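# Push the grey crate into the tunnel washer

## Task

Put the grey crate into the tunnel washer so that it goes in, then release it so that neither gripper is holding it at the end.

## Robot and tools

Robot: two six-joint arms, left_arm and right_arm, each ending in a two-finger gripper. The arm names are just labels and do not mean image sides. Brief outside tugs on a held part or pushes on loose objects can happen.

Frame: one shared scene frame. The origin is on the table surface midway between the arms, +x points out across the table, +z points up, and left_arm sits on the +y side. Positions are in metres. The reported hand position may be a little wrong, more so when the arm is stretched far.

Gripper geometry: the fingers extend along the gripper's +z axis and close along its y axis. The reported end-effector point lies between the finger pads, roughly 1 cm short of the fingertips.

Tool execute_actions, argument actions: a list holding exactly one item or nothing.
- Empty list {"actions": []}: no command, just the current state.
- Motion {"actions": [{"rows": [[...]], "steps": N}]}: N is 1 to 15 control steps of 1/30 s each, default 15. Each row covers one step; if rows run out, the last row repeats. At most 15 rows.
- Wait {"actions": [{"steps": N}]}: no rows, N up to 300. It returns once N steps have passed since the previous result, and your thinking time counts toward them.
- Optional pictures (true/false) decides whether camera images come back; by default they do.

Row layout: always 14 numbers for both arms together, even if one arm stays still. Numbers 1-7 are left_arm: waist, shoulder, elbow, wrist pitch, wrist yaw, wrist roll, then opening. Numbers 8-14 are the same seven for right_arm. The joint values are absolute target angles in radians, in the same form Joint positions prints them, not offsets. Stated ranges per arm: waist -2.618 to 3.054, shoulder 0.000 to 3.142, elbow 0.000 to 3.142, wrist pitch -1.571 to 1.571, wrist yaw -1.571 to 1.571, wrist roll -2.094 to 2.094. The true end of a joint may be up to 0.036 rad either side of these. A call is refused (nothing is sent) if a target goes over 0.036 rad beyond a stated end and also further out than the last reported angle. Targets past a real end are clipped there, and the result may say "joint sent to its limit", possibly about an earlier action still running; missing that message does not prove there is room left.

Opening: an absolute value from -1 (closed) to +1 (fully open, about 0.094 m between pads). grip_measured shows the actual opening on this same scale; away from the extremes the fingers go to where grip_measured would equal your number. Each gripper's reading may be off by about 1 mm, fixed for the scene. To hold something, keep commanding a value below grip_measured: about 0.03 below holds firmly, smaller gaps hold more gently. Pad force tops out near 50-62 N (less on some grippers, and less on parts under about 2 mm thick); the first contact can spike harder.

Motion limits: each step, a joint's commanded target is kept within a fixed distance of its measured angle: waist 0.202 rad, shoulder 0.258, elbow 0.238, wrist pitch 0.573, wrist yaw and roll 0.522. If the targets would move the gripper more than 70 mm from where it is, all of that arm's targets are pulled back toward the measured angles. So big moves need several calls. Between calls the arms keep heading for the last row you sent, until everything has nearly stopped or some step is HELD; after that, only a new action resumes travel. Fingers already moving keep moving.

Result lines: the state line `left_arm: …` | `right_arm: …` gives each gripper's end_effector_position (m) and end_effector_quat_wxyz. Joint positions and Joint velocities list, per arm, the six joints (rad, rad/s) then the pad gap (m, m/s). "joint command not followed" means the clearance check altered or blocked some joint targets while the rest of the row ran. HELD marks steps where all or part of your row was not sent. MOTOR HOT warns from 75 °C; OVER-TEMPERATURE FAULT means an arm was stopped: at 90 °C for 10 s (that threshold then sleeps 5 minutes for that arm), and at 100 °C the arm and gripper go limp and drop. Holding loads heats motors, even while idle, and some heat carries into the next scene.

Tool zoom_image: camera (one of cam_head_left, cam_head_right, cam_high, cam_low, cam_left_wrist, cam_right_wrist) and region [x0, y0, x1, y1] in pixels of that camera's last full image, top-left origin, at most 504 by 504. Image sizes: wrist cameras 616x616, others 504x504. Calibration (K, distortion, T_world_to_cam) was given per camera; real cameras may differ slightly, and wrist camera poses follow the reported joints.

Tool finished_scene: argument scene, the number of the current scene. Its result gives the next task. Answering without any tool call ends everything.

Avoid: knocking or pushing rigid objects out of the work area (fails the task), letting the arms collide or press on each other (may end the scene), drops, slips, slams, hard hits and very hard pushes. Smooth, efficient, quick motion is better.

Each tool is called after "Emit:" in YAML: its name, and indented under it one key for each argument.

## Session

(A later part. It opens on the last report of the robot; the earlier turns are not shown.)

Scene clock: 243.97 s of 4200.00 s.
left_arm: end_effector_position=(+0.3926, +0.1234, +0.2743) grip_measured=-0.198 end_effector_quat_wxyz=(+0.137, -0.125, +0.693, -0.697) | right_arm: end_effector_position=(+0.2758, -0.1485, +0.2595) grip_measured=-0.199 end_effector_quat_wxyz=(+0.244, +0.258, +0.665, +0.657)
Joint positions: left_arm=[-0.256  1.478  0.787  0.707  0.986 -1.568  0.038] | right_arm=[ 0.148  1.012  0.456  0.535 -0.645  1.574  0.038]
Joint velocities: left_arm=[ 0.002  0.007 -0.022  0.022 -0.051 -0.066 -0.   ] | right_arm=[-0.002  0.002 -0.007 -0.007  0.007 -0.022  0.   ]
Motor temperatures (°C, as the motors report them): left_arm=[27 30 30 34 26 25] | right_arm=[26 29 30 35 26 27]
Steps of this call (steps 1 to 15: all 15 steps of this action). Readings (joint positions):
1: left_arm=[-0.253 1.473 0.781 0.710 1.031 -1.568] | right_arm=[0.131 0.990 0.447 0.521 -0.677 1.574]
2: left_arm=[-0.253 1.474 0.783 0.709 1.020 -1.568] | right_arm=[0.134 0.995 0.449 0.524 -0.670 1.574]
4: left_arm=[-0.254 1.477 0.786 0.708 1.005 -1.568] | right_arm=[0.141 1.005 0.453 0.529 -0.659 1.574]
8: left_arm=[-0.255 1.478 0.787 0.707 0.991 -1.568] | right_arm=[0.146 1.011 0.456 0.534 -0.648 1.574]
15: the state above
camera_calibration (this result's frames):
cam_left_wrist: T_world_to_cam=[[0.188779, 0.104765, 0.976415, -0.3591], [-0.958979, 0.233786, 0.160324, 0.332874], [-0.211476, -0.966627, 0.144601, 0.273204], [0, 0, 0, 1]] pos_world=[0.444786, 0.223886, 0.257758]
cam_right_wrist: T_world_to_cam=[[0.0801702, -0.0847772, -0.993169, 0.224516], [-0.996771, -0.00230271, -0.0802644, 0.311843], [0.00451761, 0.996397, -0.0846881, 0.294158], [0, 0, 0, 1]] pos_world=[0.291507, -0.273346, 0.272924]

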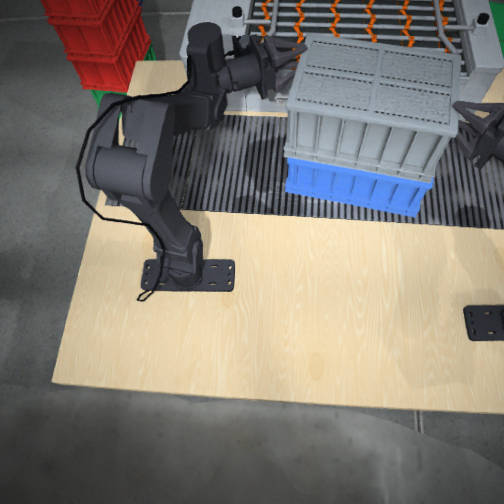

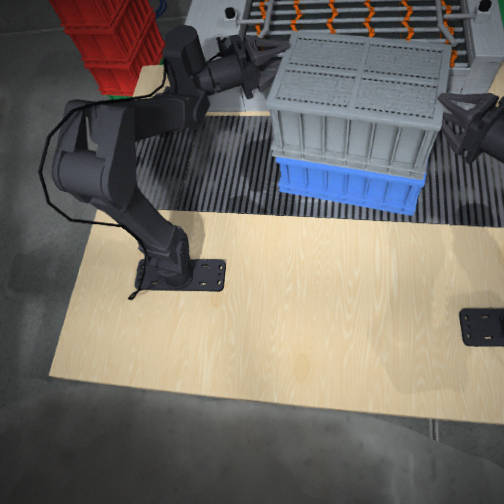

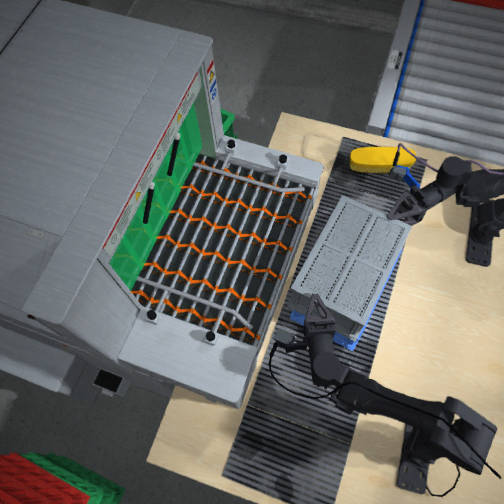

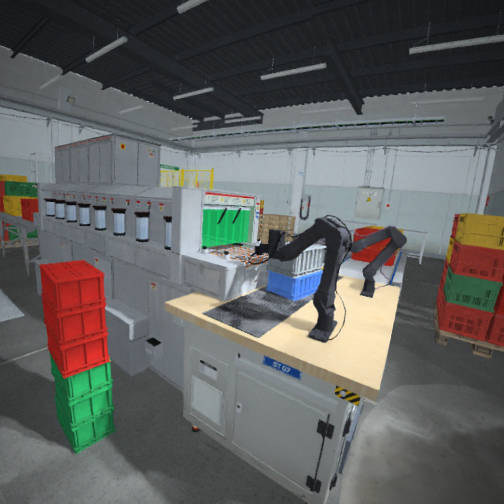

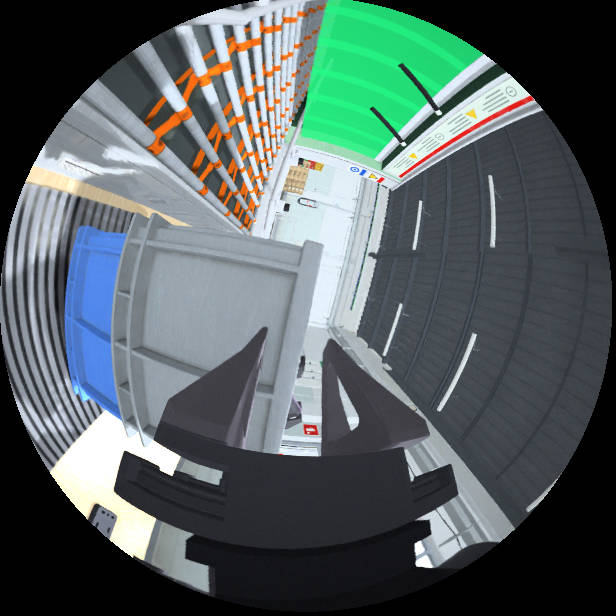

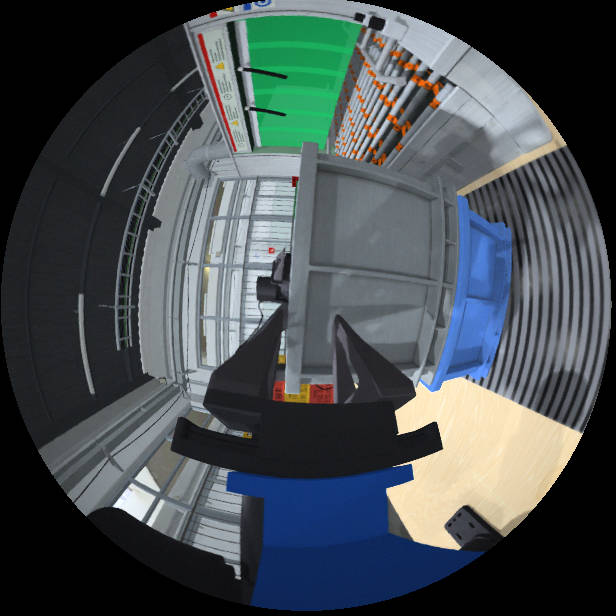

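Emit:
execute_actions:
  actions:
    - {"rows": [ [-0.274,1.489,0.812,0.690,1.000,-1.571,-0.2,0.161,1.022,0.489,0.559,-0.641,1.571,-0.2], [-0.268,1.489,0.812,0.693,0.995,-1.571,-0.22,0.156,1.020,0.491,0.562,-0.642,1.571,-0.2], [-0.262,1.489,0.812,0.696,0.990,-1.571,-0.25,0.152,1.018,0.493,0.565,-0.643,1.571,-0.2], [-0.262,1.489,0.812,0.698,0.990,-1.571,-0.28,0.152,1.016,0.495,0.568,-0.643,1.571,-0.2], [-0.262,1.489,0.812,0.700,0.990,-1.571,-0.31,0.152,1.016,0.497,0.571,-0.643,1.571,-0.2], [-0.262,1.489,0.812,0.700,0.990,-1.571,-0.34,0.152,1.016,0.499,0.574,-0.643,1.571,-0.2], [-0.262,1.489,0.812,0.700,0.990,-1.571,-0.37,0.152,1.016,0.499,0.574,-0.643,1.571,-0.2], [-0.262,1.489,0.812,0.700,0.990,-1.571,-0.40,0.152,1.016,0.499,0.574,-0.643,1.571,-0.2] ], "steps": 15}

Scene clock: 264.13 s of 4200.00 s.
left_arm: end_effector_position=(+0.3944, +0.1234, +0.2706) grip_measured=-0.397 end_effector_quat_wxyz=(+0.134, -0.131, +0.694, -0.695) | right_arm: end_effector_position=(+0.2770, -0.1489, +0.2644) grip_measured=-0.199 end_effector_quat_wxyz=(+0.249, +0.256, +0.662, +0.659)
Joint positions: left_arm=[-0.257  1.484  0.787  0.7    0.981 -1.568  0.028] | right_arm=[ 0.148  1.012  0.464  0.539 -0.641  1.574  0.038]
Joint velocities: left_arm=[-0.007  0.002  0.007 -0.037 -0.037  0.022  0.   ] | right_arm=[ 0.002 -0.017  0.007  0.037 -0.037 -0.037  0.001]
Motor temperatures (°C, as the motors report them): left_arm=[27 29 30 34 26 25] | right_arm=[26 29 32 37 26 27]
Steps of this call (steps 1 to 15: the robot went on to your last target; steps 16 to 590: nothing new was sent; steps 591 to 605: all 15 steps of this action). Readings (joint positions):
591: left_arm=[-0.257 1.478 0.787 0.707 0.986 -1.568] | right_arm=[0.148 1.012 0.456 0.535 -0.644 1.574]
592: left_arm=[-0.257 1.478 0.787 0.707 0.984 -1.568] | right_arm=[0.148 1.012 0.456 0.535 -0.644 1.574]
594: left_arm=[-0.257 1.478 0.787 0.704 0.981 -1.568] | right_arm=[0.148 1.012 0.456 0.536 -0.644 1.574]
598: left_arm=[-0.257 1.483 0.787 0.700 0.981 -1.568] | right_arm=[0.148 1.012 0.456 0.537 -0.644 1.574]
605: the state above
camera_calibration (this result's frames):
cam_left_wrist: T_world_to_cam=[[0.201692, 0.102962, 0.974022, -0.360066], [-0.957902, 0.228179, 0.174234, 0.331734], [-0.204312, -0.96816, 0.14465, 0.271506], [0, 0, 0, 1]] pos_world=[0.445863, 0.22424, 0.25364]
cam_right_wrist: T_world_to_cam=[[0.0928202, -0.0825594, -0.992254, 0.225879], [-0.995635, 0.00210285, -0.0933114, 0.317293], [0.00979029, 0.996584, -0.0820039, 0.29278], [0, 0, 0, 1]] pos_world=[0.292075, -0.273799, 0.277745]

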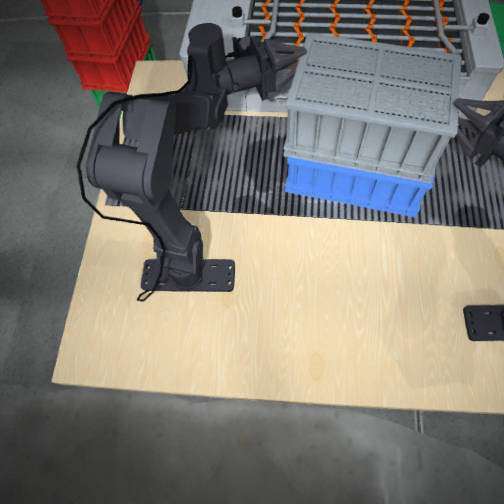

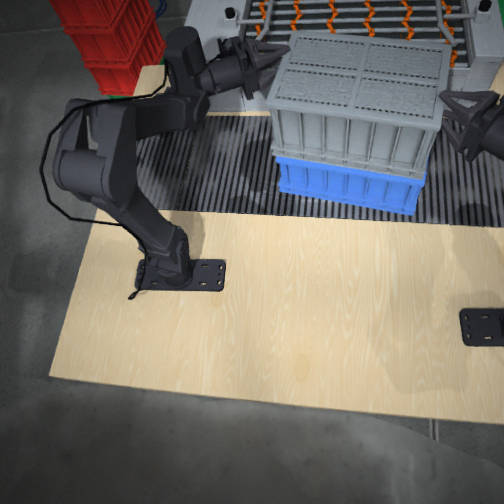

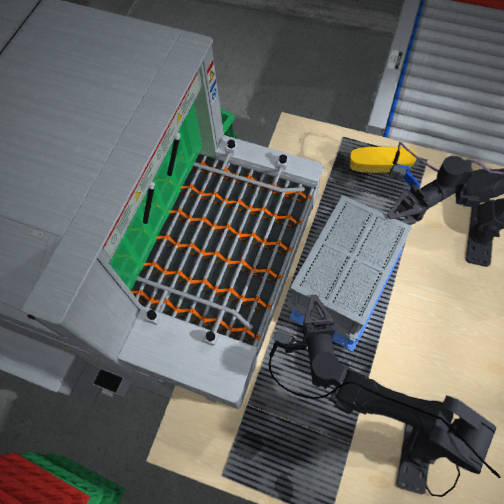

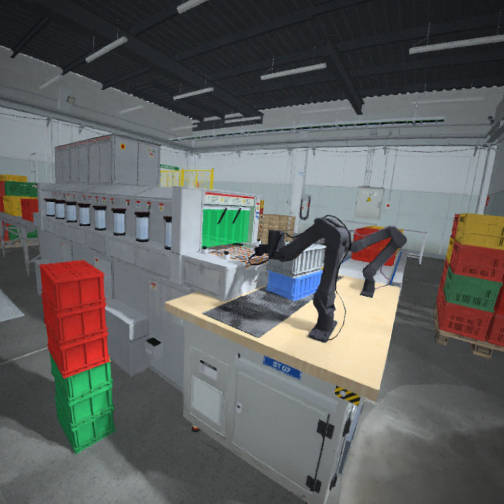

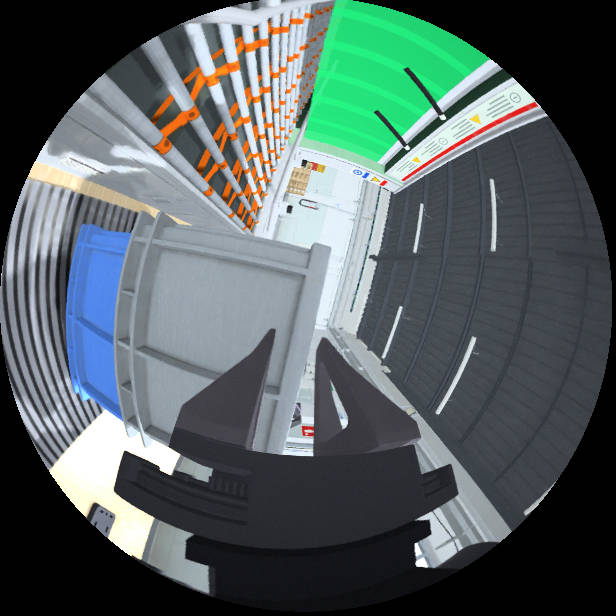

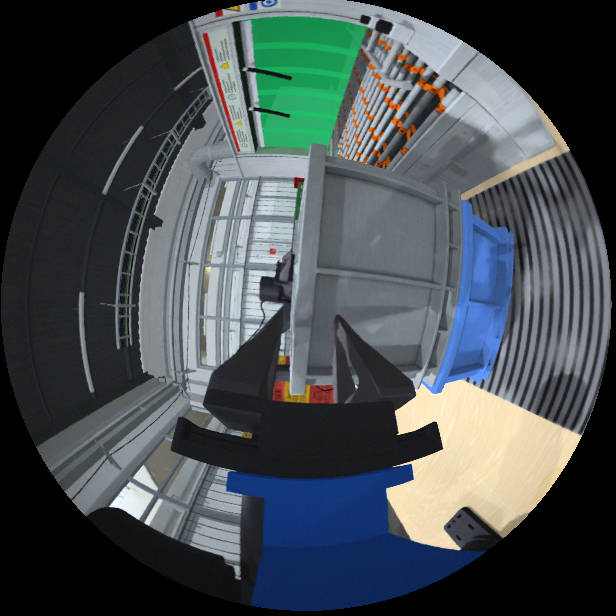

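Emit:
execute_actions:
  actions:
    - {"rows": [ [-0.263,1.487,0.813,0.702,0.990,-1.571,-0.43,0.153,1.016,0.501,0.575,-0.645,1.571,-0.25], [-0.264,1.485,0.814,0.704,0.990,-1.571,-0.46,0.154,1.016,0.502,0.576,-0.647,1.571,-0.30], [-0.264,1.484,0.814,0.704,0.990,-1.571,-0.49,0.155,1.016,0.503,0.577,-0.647,1.571,-0.35], [-0.264,1.484,0.814,0.704,0.990,-1.571,-0.52,0.155,1.016,0.503,0.577,-0.647,1.571,-0.40], [-0.264,1.484,0.814,0.704,0.990,-1.571,-0.55,0.155,1.016,0.503,0.577,-0.647,1.571,-0.45], [-0.264,1.484,0.814,0.704,0.990,-1.571,-0.58,0.155,1.016,0.503,0.577,-0.647,1.571,-0.50], [-0.264,1.484,0.814,0.704,0.990,-1.571,-0.61,0.155,1.016,0.503,0.577,-0.647,1.571,-0.55], [-0.264,1.484,0.814,0.704,0.990,-1.571,-0.63,0.155,1.016,0.503,0.577,-0.647,1.571,-0.59], [-0.264,1.484,0.814,0.704,0.990,-1.571,-0.65,0.155,1.016,0.503,0.577,-0.647,1.571,-0.63], [-0.264,1.484,0.814,0.704,0.990,-1.571,-0.67,0.155,1.016,0.503,0.577,-0.647,1.571,-0.66], [-0.264,1.484,0.814,0.704,0.990,-1.571,-0.69,0.155,1.016,0.503,0.577,-0.647,1.571,-0.69], [-0.264,1.484,0.814,0.704,0.990,-1.571,-0.71,0.155,1.016,0.503,0.577,-0.647,1.571,-0.71], [-0.264,1.484,0.814,0.704,0.990,-1.571,-0.73,0.155,1.016,0.503,0.577,-0.647,1.571,-0.73], [-0.264,1.484,0.814,0.704,0.990,-1.571,-0.75,0.155,1.016,0.503,0.577,-0.647,1.571,-0.75], [-0.264,1.484,0.814,0.704,0.990,-1.571,-0.77,0.155,1.016,0.503,0.577,-0.647,1.571,-0.77] ], "steps": 15}
  pictures: false

Emit:
execute_actions:
  actions:
    - {"steps": 8}

Scene clock: 272.30 s of 4200.00 s.
left_arm: end_effector_position=(+0.3947, +0.1235, +0.2716) grip_measured=-0.755 end_effector_quat_wxyz=(+0.137, -0.130, +0.693, -0.695) | right_arm: end_effector_position=(+0.2777, -0.1490, +0.2686) grip_measured=-0.753 end_effector_quat_wxyz=(+0.254, +0.252, +0.659, +0.662)
Joint positions: left_arm=[-0.257  1.484  0.787  0.705  0.979 -1.568  0.012] | right_arm=[ 0.148  1.012  0.47   0.547 -0.639  1.574  0.012]
Joint velocities: left_arm=[ 0.002 -0.012  0.012 -0.007  0.022 -0.051 -0.011] | right_arm=[-0.002  0.002  0.017 -0.037  0.095 -0.051 -0.009]
Motor temperatures (°C, as the motors report them): left_arm=[27 29 31 35 26 25] | right_arm=[26 29 33 38 26 27]
Steps of this call (steps 1 to 15: the robot went on to your last target; steps 16 to 230: nothing new was sent; steps 231 to 245: all 15 steps of this action). Readings (joint positions):
231: left_arm=[-0.257 1.484 0.787 0.700 0.981 -1.568] | right_arm=[0.148 1.012 0.464 0.539 -0.640 1.574]
232: left_arm=[-0.257 1.484 0.787 0.699 0.980 -1.568] | right_arm=[0.148 1.012 0.464 0.539 -0.640 1.574]
234: left_arm=[-0.257 1.484 0.787 0.699 0.980 -1.568] | right_arm=[0.148 1.012 0.464 0.540 -0.640 1.574]
238: left_arm=[-0.257 1.484 0.787 0.699 0.980 -1.568] | right_arm=[0.148 1.012 0.464 0.541 -0.639 1.574]
245: the state above

Scene clock: 272.57 s of 4200.00 s.
left_arm: end_effector_position=(+0.3947, +0.1235, +0.2716) grip_measured=-0.759 end_effector_quat_wxyz=(+0.137, -0.130, +0.693, -0.695) | right_arm: end_effector_position=(+0.2777, -0.1490, +0.2686) grip_measured=-0.756 end_effector_quat_wxyz=(+0.254, +0.252, +0.659, +0.662)
Joint positions: left_arm=[-0.257  1.484  0.787  0.705  0.979 -1.568  0.011] | right_arm=[ 0.148  1.012  0.47   0.547 -0.639  1.574  0.011]
Joint velocities: left_arm=[ 0.002 -0.007 -0.002  0.022 -0.022  0.037 -0.001] | right_arm=[-0.007 -0.012 -0.007 -0.022 -0.007  0.022 -0.   ]
Motor temperatures (°C, as the motors report them): left_arm=[27 29 31 35 26 25] | right_arm=[26 29 33 38 26 27]
Steps of this call (steps 1 to 8: the robot went on to your last target). Readings (joint positions):
1: left_arm=[-0.257 1.484 0.787 0.705 0.979 -1.568] | right_arm=[0.148 1.012 0.470 0.547 -0.639 1.574]
2: left_arm=[-0.257 1.484 0.787 0.705 0.979 -1.568] | right_arm=[0.148 1.012 0.470 0.547 -0.639 1.574]
4: left_arm=[-0.257 1.484 0.787 0.705 0.979 -1.568] | right_arm=[0.148 1.012 0.470 0.547 -0.639 1.574]
8: the state above
camera_calibration (this result's frames):
cam_left_wrist: T_world_to_cam=[[0.196045, 0.104525, 0.975008, -0.359321], [-0.959295, 0.226559, 0.168598, 0.334115], [-0.203274, -0.968373, 0.144686, 0.271159], [0, 0, 0, 1]] pos_world=[0.446077, 0.224444, 0.254777]
cam_right_wrist: T_world_to_cam=[[0.105641, -0.0801129, -0.991172, 0.226422], [-0.994323, 0.00426598, -0.106322, 0.321784], [0.0127461, 0.996777, -0.0792074, 0.291714], [0, 0, 0, 1]] pos_world=[0.292319, -0.274007, 0.281742]

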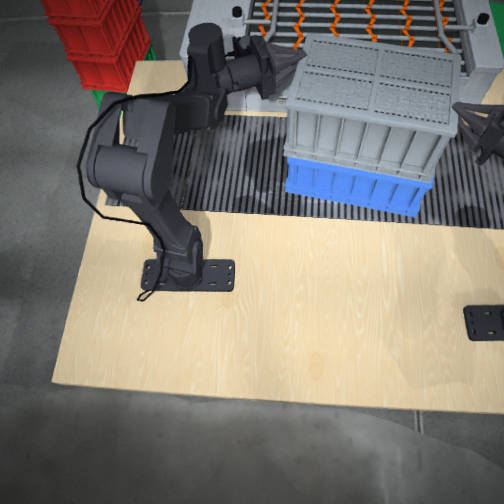

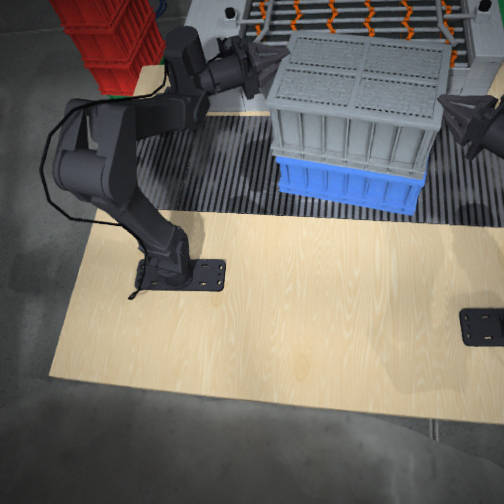

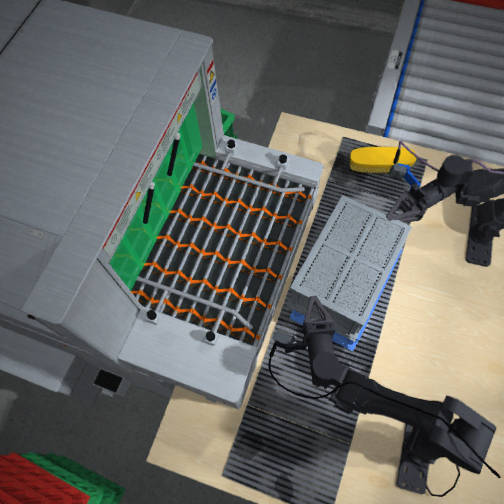

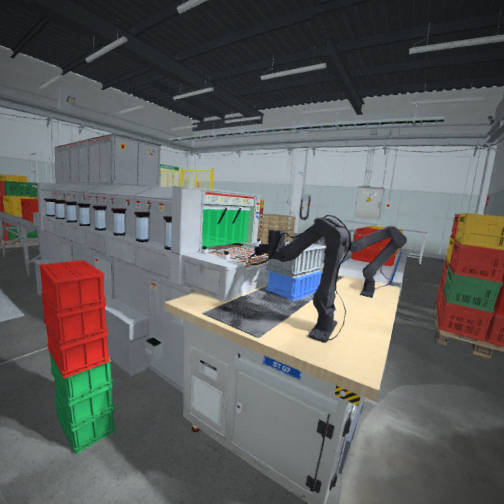

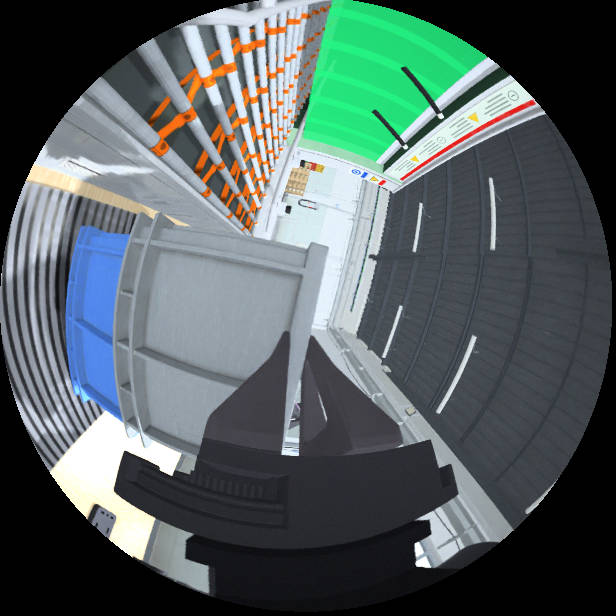

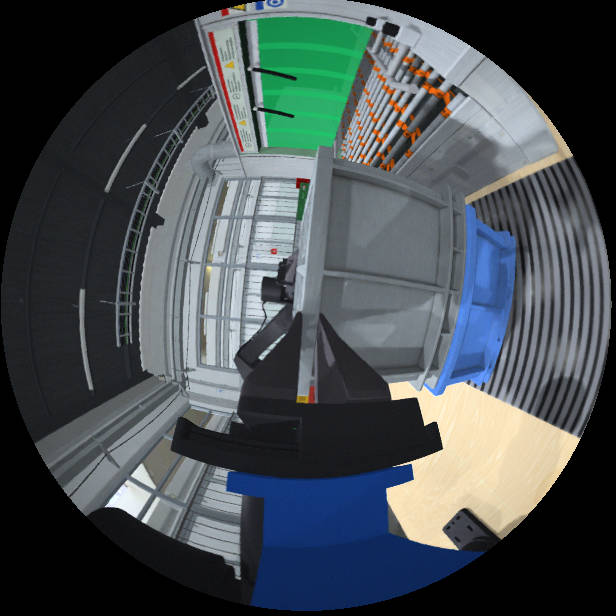

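Emit:
zoom_image:
  camera: "cam_head_left"
  region: [180, 0, 340, 130]

Emit:
zoom_image:
  camera: "cam_head_right"
  region: [374, 0, 504, 170]

Emit:
zoom_image:
  camera: "cam_right_wrist"
  region: [300, 0, 580, 220]

Region (180, 0, 340, 130) of cam_head_left's 504x504 image, scaled by 3.150, with more detail than that image has; it fills the top 410 rows of this view, and the rest is white.

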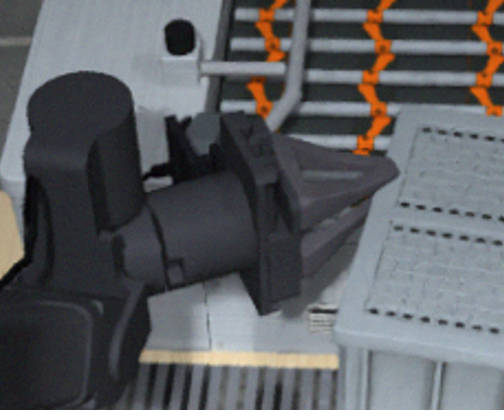

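Region (374, 0, 504, 170) of cam_head_right's 504x504 image, scaled by 2.965, with more detail than that image has; it fills the left 385 columns of this view, and the rest is white.

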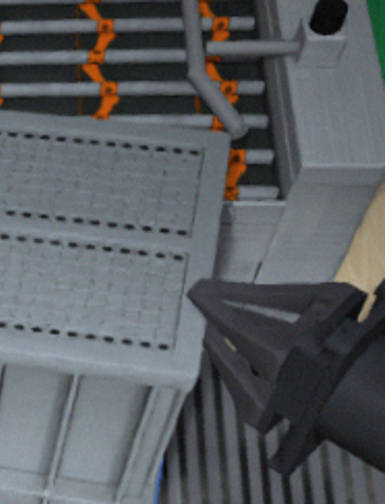

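Region (300, 0, 580, 220) of cam_right_wrist's 616x616 image, scaled by 1.800, with more detail than that image has; it fills the top 396 rows of this view, and the rest is white.

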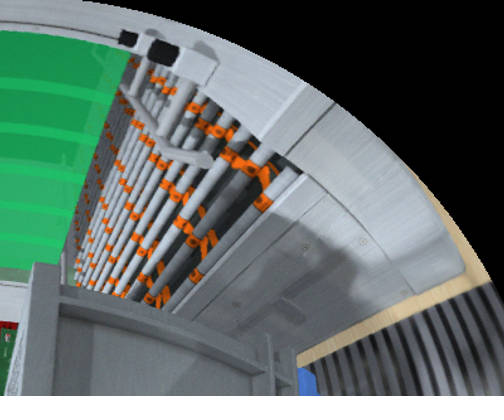

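Emit:
execute_actions:
  actions:
    - {"rows": [ [-0.264,1.476,0.815,0.715,0.990,-1.571,-0.79,0.155,1.006,0.504,0.570,-0.647,1.571,-0.79], [-0.264,1.469,0.816,0.724,0.990,-1.571,-0.81,0.155,0.999,0.505,0.566,-0.647,1.571,-0.81], [-0.264,1.468,0.819,0.718,0.990,-1.571,-0.81,0.155,0.998,0.508,0.559,-0.647,1.571,-0.81], [-0.264,1.466,0.822,0.710,0.990,-1.571,-0.81,0.155,0.997,0.512,0.552,-0.647,1.571,-0.81], [-0.264,1.464,0.826,0.702,0.990,-1.571,-0.81,0.155,0.996,0.517,0.543,-0.647,1.571,-0.81], [-0.264,1.461,0.832,0.693,0.990,-1.571,-0.81,0.155,0.994,0.523,0.533,-0.647,1.571,-0.81], [-0.264,1.458,0.838,0.682,0.990,-1.571,-0.81,0.155,0.992,0.530,0.523,-0.647,1.571,-0.81], [-0.264,1.455,0.844,0.671,0.990,-1.571,-0.81,0.155,0.989,0.538,0.511,-0.647,1.571,-0.81], [-0.264,1.451,0.852,0.659,0.990,-1.571,-0.81,0.155,0.987,0.547,0.499,-0.647,1.571,-0.81], [-0.264,1.447,0.860,0.646,0.990,-1.571,-0.81,0.155,0.984,0.556,0.486,-0.647,1.571,-0.81], [-0.264,1.442,0.869,0.634,0.990,-1.571,-0.81,0.155,0.981,0.566,0.472,-0.647,1.571,-0.81], [-0.264,1.438,0.878,0.620,0.990,-1.571,-0.81,0.155,0.978,0.577,0.459,-0.647,1.571,-0.81], [-0.264,1.433,0.887,0.607,0.990,-1.571,-0.81,0.155,0.974,0.587,0.445,-0.647,1.571,-0.81], [-0.264,1.428,0.896,0.594,0.990,-1.571,-0.81,0.155,0.971,0.598,0.431,-0.647,1.571,-0.81], [-0.264,1.424,0.906,0.580,0.990,-1.571,-0.81,0.155,0.968,0.610,0.418,-0.647,1.571,-0.81] ], "steps": 15}
  pictures: false

Emit:
execute_actions:
  actions:
    - {"rows": [ [-0.264,1.419,0.916,0.567,0.990,-1.571,-0.81,0.155,0.964,0.621,0.404,-0.647,1.571,-0.81], [-0.264,1.414,0.925,0.555,0.990,-1.571,-0.81,0.155,0.961,0.632,0.391,-0.647,1.571,-0.81], [-0.264,1.409,0.935,0.543,0.990,-1.571,-0.81,0.155,0.957,0.643,0.379,-0.647,1.571,-0.81], [-0.264,1.405,0.943,0.532,0.990,-1.571,-0.81,0.155,0.954,0.653,0.367,-0.647,1.571,-0.81], [-0.264,1.400,0.952,0.521,0.990,-1.571,-0.81,0.155,0.951,0.663,0.357,-0.647,1.571,-0.81], [-0.264,1.396,0.960,0.512,0.990,-1.571,-0.81,0.155,0.948,0.672,0.347,-0.647,1.571,-0.81], [-0.264,1.392,0.968,0.503,0.990,-1.571,-0.81,0.155,0.946,0.681,0.338,-0.647,1.571,-0.81], [-0.264,1.389,0.974,0.496,0.990,-1.571,-0.81,0.155,0.943,0.689,0.331,-0.647,1.571,-0.81], [-0.264,1.386,0.981,0.490,0.990,-1.571,-0.81,0.155,0.941,0.696,0.324,-0.647,1.571,-0.81], [-0.264,1.383,0.986,0.485,0.990,-1.571,-0.81,0.155,0.939,0.702,0.319,-0.647,1.571,-0.81], [-0.264,1.381,0.990,0.482,0.990,-1.571,-0.81,0.155,0.938,0.707,0.316,-0.647,1.571,-0.81], [-0.264,1.379,0.994,0.480,0.990,-1.571,-0.81,0.155,0.937,0.711,0.314,-0.647,1.571,-0.81], [-0.264,1.378,0.996,0.479,0.990,-1.571,-0.81,0.155,0.936,0.714,0.313,-0.647,1.571,-0.81], [-0.264,1.377,0.997,0.479,0.990,-1.571,-0.81,0.155,0.935,0.715,0.313,-0.647,1.571,-0.81], [-0.264,1.377,0.998,0.479,0.990,-1.571,-0.81,0.155,0.935,0.716,0.313,-0.647,1.571,-0.81] ], "steps": 15}
  pictures: false

Emit:
execute_actions:
  actions:
    - {"steps": 6}

Scene clock: 333.07 s of 4200.00 s.
left_arm: end_effector_position=(+0.4006, +0.1228, +0.2806) grip_measured=-0.777 end_effector_quat_wxyz=(+0.127, -0.144, +0.698, -0.690) | right_arm: end_effector_position=(+0.2818, -0.1485, +0.2804) grip_measured=-0.769 end_effector_quat_wxyz=(+0.243, +0.264, +0.665, +0.655)
Joint positions: left_arm=[-0.257  1.477  0.848  0.599  0.973 -1.568  0.01 ] | right_arm=[ 0.148  1.006  0.547  0.429 -0.636  1.576  0.011]
Joint velocities: left_arm=[ 0.007 -0.125  0.227 -0.491 -0.022  0.081 -0.002] | right_arm=[ 0.002 -0.095  0.295 -0.432 -0.066  0.007 -0.001]
Motor temperatures (°C, as the motors report them): left_arm=[27 30 31 36 26 25] | right_arm=[26 28 35 42 26 27]
Steps of this call (steps 1 to 15: the robot went on to your last target; steps 16 to 1800: nothing new was sent; steps 1801 to 1815: all 15 steps of this action). Readings (joint positions):
1801: left_arm=[-0.257 1.484 0.787 0.706 0.979 -1.568] | right_arm=[0.148 1.012 0.470 0.547 -0.639 1.574]
1802: left_arm=[-0.257 1.484 0.787 0.707 0.979 -1.568] | right_arm=[0.148 1.012 0.470 0.547 -0.639 1.574]
1804: left_arm=[-0.257 1.484 0.787 0.707 0.979 -1.568] | right_arm=[0.148 1.012 0.470 0.547 -0.639 1.574]
1808: left_arm=[-0.257 1.484 0.799 0.688 0.977 -1.568] | right_arm=[0.148 1.012 0.487 0.522 -0.639 1.574]
1815: the state above

Scene clock: 333.57 s of 4200.00 s.
left_arm: end_effector_position=(+0.3962, +0.1234, +0.3280) grip_measured=-0.777 end_effector_quat_wxyz=(+0.139, -0.129, +0.693, -0.696) | right_arm: end_effector_position=(+0.2785, -0.1492, +0.3243) grip_measured=-0.769 end_effector_quat_wxyz=(+0.254, +0.254, +0.658, +0.662)
Joint positions: left_arm=[-0.257  1.412  0.958  0.467  0.977 -1.568  0.01 ] | right_arm=[ 0.148  0.964  0.674  0.295 -0.636  1.577  0.011]
Joint velocities: left_arm=[-0.007 -0.022  0.027 -0.11  -0.007  0.051  0.   ] | right_arm=[ 0.007 -0.022  0.051 -0.081 -0.051 -0.007  0.   ]
Motor temperatures (°C, as the motors report them): left_arm=[27 30 31 36 26 25] | right_arm=[26 28 35 42 26 27]
Steps of this call (steps 1 to 15: all 15 steps of this action). Readings (joint positions):
1: left_arm=[-0.257 1.472 0.857 0.585 0.973 -1.568] | right_arm=[0.148 1.002 0.557 0.415 -0.636 1.577]
2: left_arm=[-0.257 1.467 0.866 0.572 0.973 -1.568] | right_arm=[0.148 0.999 0.569 0.402 -0.636 1.577]
4: left_arm=[-0.257 1.455 0.886 0.548 0.973 -1.568] | right_arm=[0.148 0.990 0.592 0.376 -0.636 1.577]
8: left_arm=[-0.257 1.432 0.923 0.507 0.974 -1.568] | right_arm=[0.148 0.976 0.635 0.336 -0.636 1.577]
15: the state above

Scene clock: 333.77 s of 4200.00 s.
left_arm: end_effector_position=(+0.3961, +0.1233, +0.3260) grip_measured=-0.777 end_effector_quat_wxyz=(+0.135, -0.133, +0.695, -0.694) | right_arm: end_effector_position=(+0.2785, -0.1492, +0.3225) grip_measured=-0.769 end_effector_quat_wxyz=(+0.250, +0.257, +0.660, +0.660)
Joint positions: left_arm=[-0.257  1.411  0.959  0.452  0.978 -1.568  0.01 ] | right_arm=[ 0.148  0.963  0.676  0.283 -0.636  1.577  0.011]
Joint velocities: left_arm=[ 0.002 -0.002 -0.012 -0.095 -0.007  0.066  0.   ] | right_arm=[-0.002 -0.007  0.012 -0.007  0.066  0.037 -0.   ]
Motor temperatures (°C, as the motors report them): left_arm=[27 30 31 36 26 25] | right_arm=[26 28 35 42 26 27]
Steps of this call (steps 1 to 6: the robot went on to your last target). Readings (joint positions):
1: left_arm=[-0.257 1.411 0.959 0.465 0.977 -1.568] | right_arm=[0.148 0.963 0.675 0.293 -0.636 1.577]
2: left_arm=[-0.257 1.411 0.959 0.463 0.978 -1.568] | right_arm=[0.148 0.963 0.676 0.291 -0.636 1.577]
4: left_arm=[-0.257 1.411 0.959 0.457 0.978 -1.568] | right_arm=[0.148 0.963 0.676 0.286 -0.636 1.577]
6: the state above
camera_calibration (this result's frames):
cam_left_wrist: T_world_to_cam=[[0.203921, 0.103036, 0.97355, -0.415079], [-0.958136, 0.225157, 0.176862, 0.323276], [-0.200979, -0.968859, 0.144637, 0.262558], [0, 0, 0, 1]] pos_world=[0.447154, 0.224362, 0.308949]
cam_right_wrist: T_world_to_cam=[[0.0932565, -0.0800598, -0.992418, 0.283671], [-0.995537, 0.00695426, -0.0941107, 0.325114], [0.014436, 0.996766, -0.079054, 0.295685], [0, 0, 0, 1]] pos_world=[0.29294, -0.274279, 0.335492]

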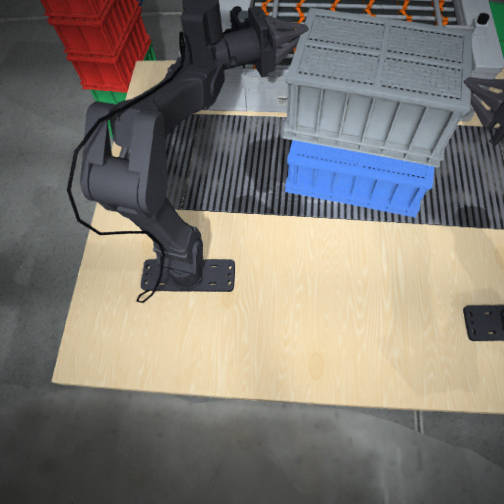

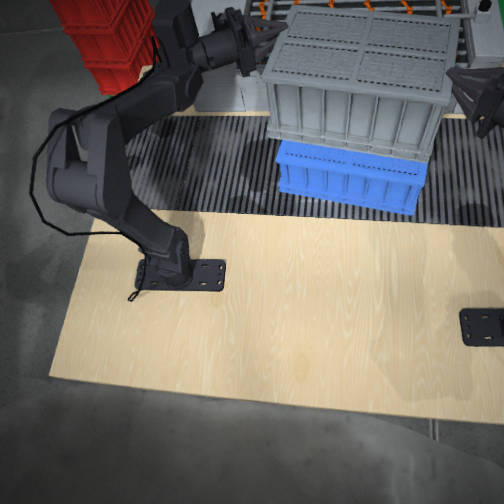

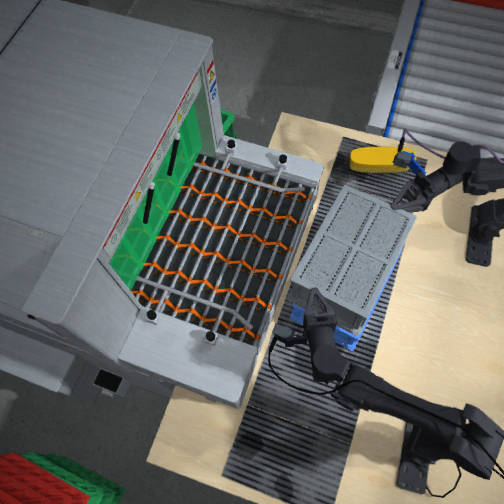

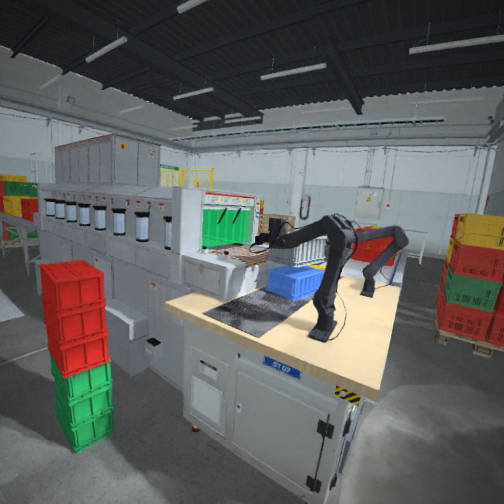

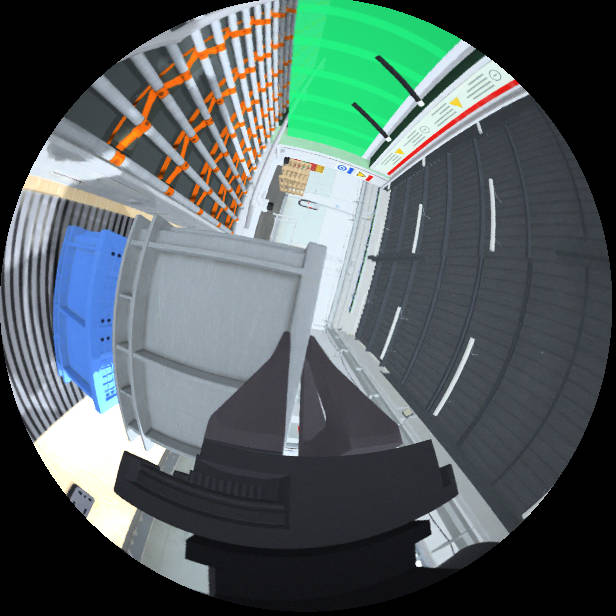

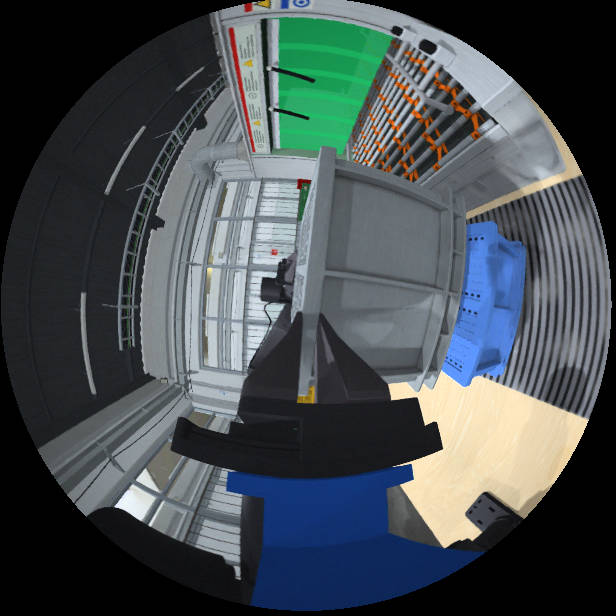

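Emit:
execute_actions:
  actions: []

Scene clock: 348.83 s of 4200.00 s.
left_arm: end_effector_position=(+0.3961, +0.1233, +0.3252) grip_measured=-0.777 end_effector_quat_wxyz=(+0.133, -0.135, +0.695, -0.693) | right_arm: end_effector_position=(+0.2785, -0.1492, +0.3218) grip_measured=-0.769 end_effector_quat_wxyz=(+0.249, +0.258, +0.661, +0.659)
Joint positions: left_arm=[-0.257  1.411  0.959  0.447  0.978 -1.568  0.01 ] | right_arm=[ 0.148  0.963  0.676  0.279 -0.636  1.577  0.011]
Joint velocities: left_arm=[-0.022 -0.022  0.007 -0.022 -0.037 -0.007  0.001] | right_arm=[-0.002  0.012 -0.007 -0.022 -0.051 -0.022 -0.001]
Motor temperatures (°C, as the motors report them): left_arm=[27 31 32 38 26 25] | right_arm=[26 29 36 43 26 27]
Steps of this call (steps 1 to 30: the robot went on to your last target; steps 31 to 452: nothing new was sent). Readings (joint positions):
1: left_arm=[-0.257 1.411 0.959 0.451 0.978 -1.568] | right_arm=[0.148 0.963 0.676 0.282 -0.636 1.577]
2: left_arm=[-0.257 1.411 0.959 0.450 0.978 -1.568] | right_arm=[0.148 0.963 0.676 0.281 -0.636 1.577]
4: left_arm=[-0.257 1.411 0.959 0.449 0.978 -1.568] | right_arm=[0.148 0.963 0.676 0.280 -0.636 1.577]
8: left_arm=[-0.257 1.411 0.959 0.448 0.978 -1.568] | right_arm=[0.148 0.963 0.676 0.279 -0.636 1.577]
452: the state above
All arms were judged still, so your last target was given up. Only a new action makes them travel on or press farther. Fingers that are still opening or closing keep moving.
camera_calibration (this result's frames):
cam_left_wrist: T_world_to_cam=[[0.208638, 0.10202, 0.972657, -0.41571], [-0.957266, 0.22497, 0.18174, 0.321514], [-0.200277, -0.96901, 0.144598, 0.262434], [0, 0, 0, 1]] pos_world=[0.447067, 0.224381, 0.307964]
cam_right_wrist: T_world_to_cam=[[0.0899172, -0.0807388, -0.992671, 0.283853], [-0.995848, 0.00689102, -0.0907655, 0.32404], [0.0141688, 0.996711, -0.079784, 0.295929], [0, 0, 0, 1]] pos_world=[0.292978, -0.274271, 0.334795]

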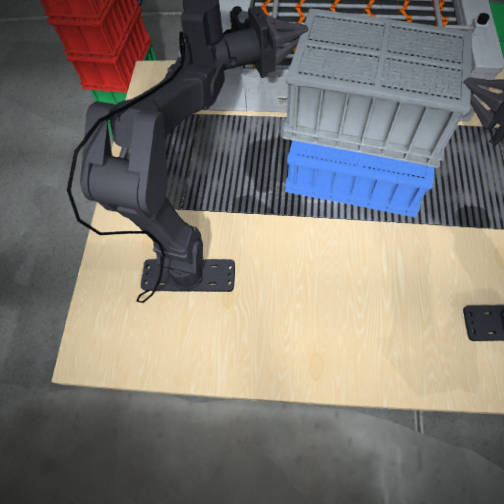

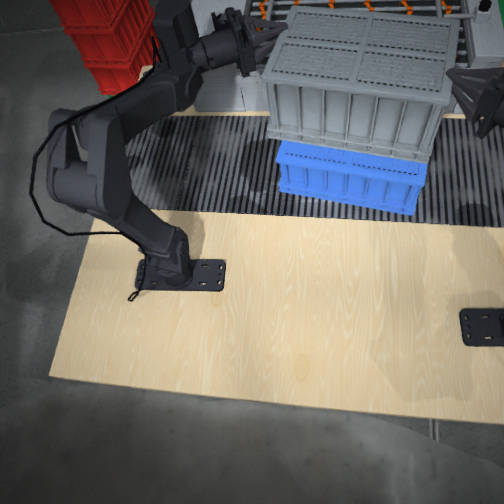

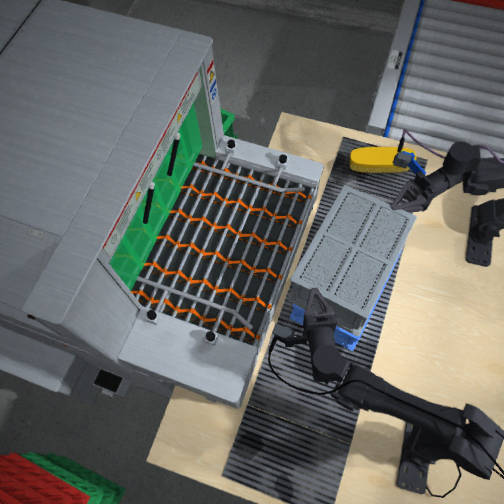

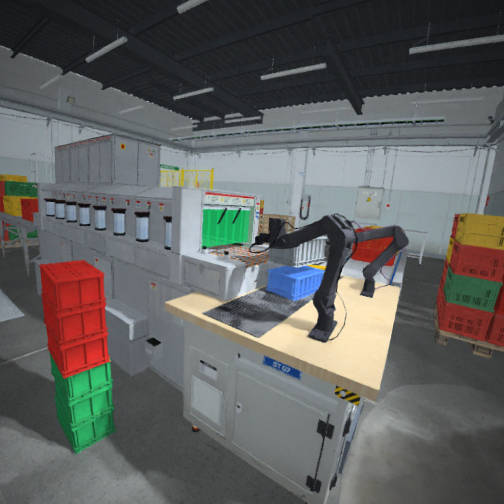

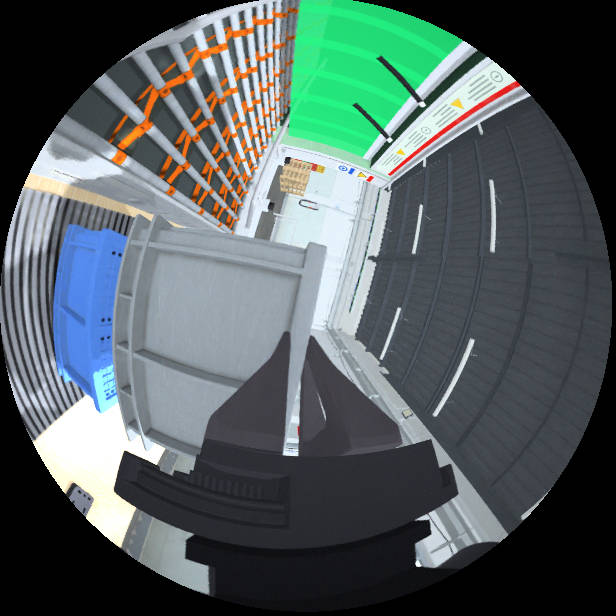

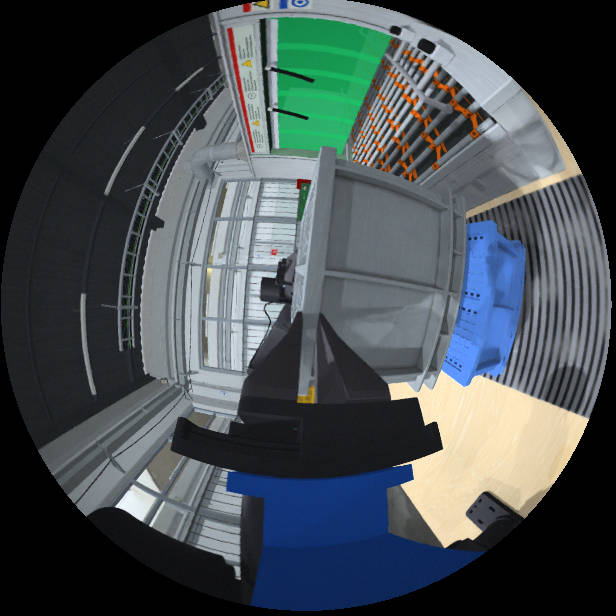

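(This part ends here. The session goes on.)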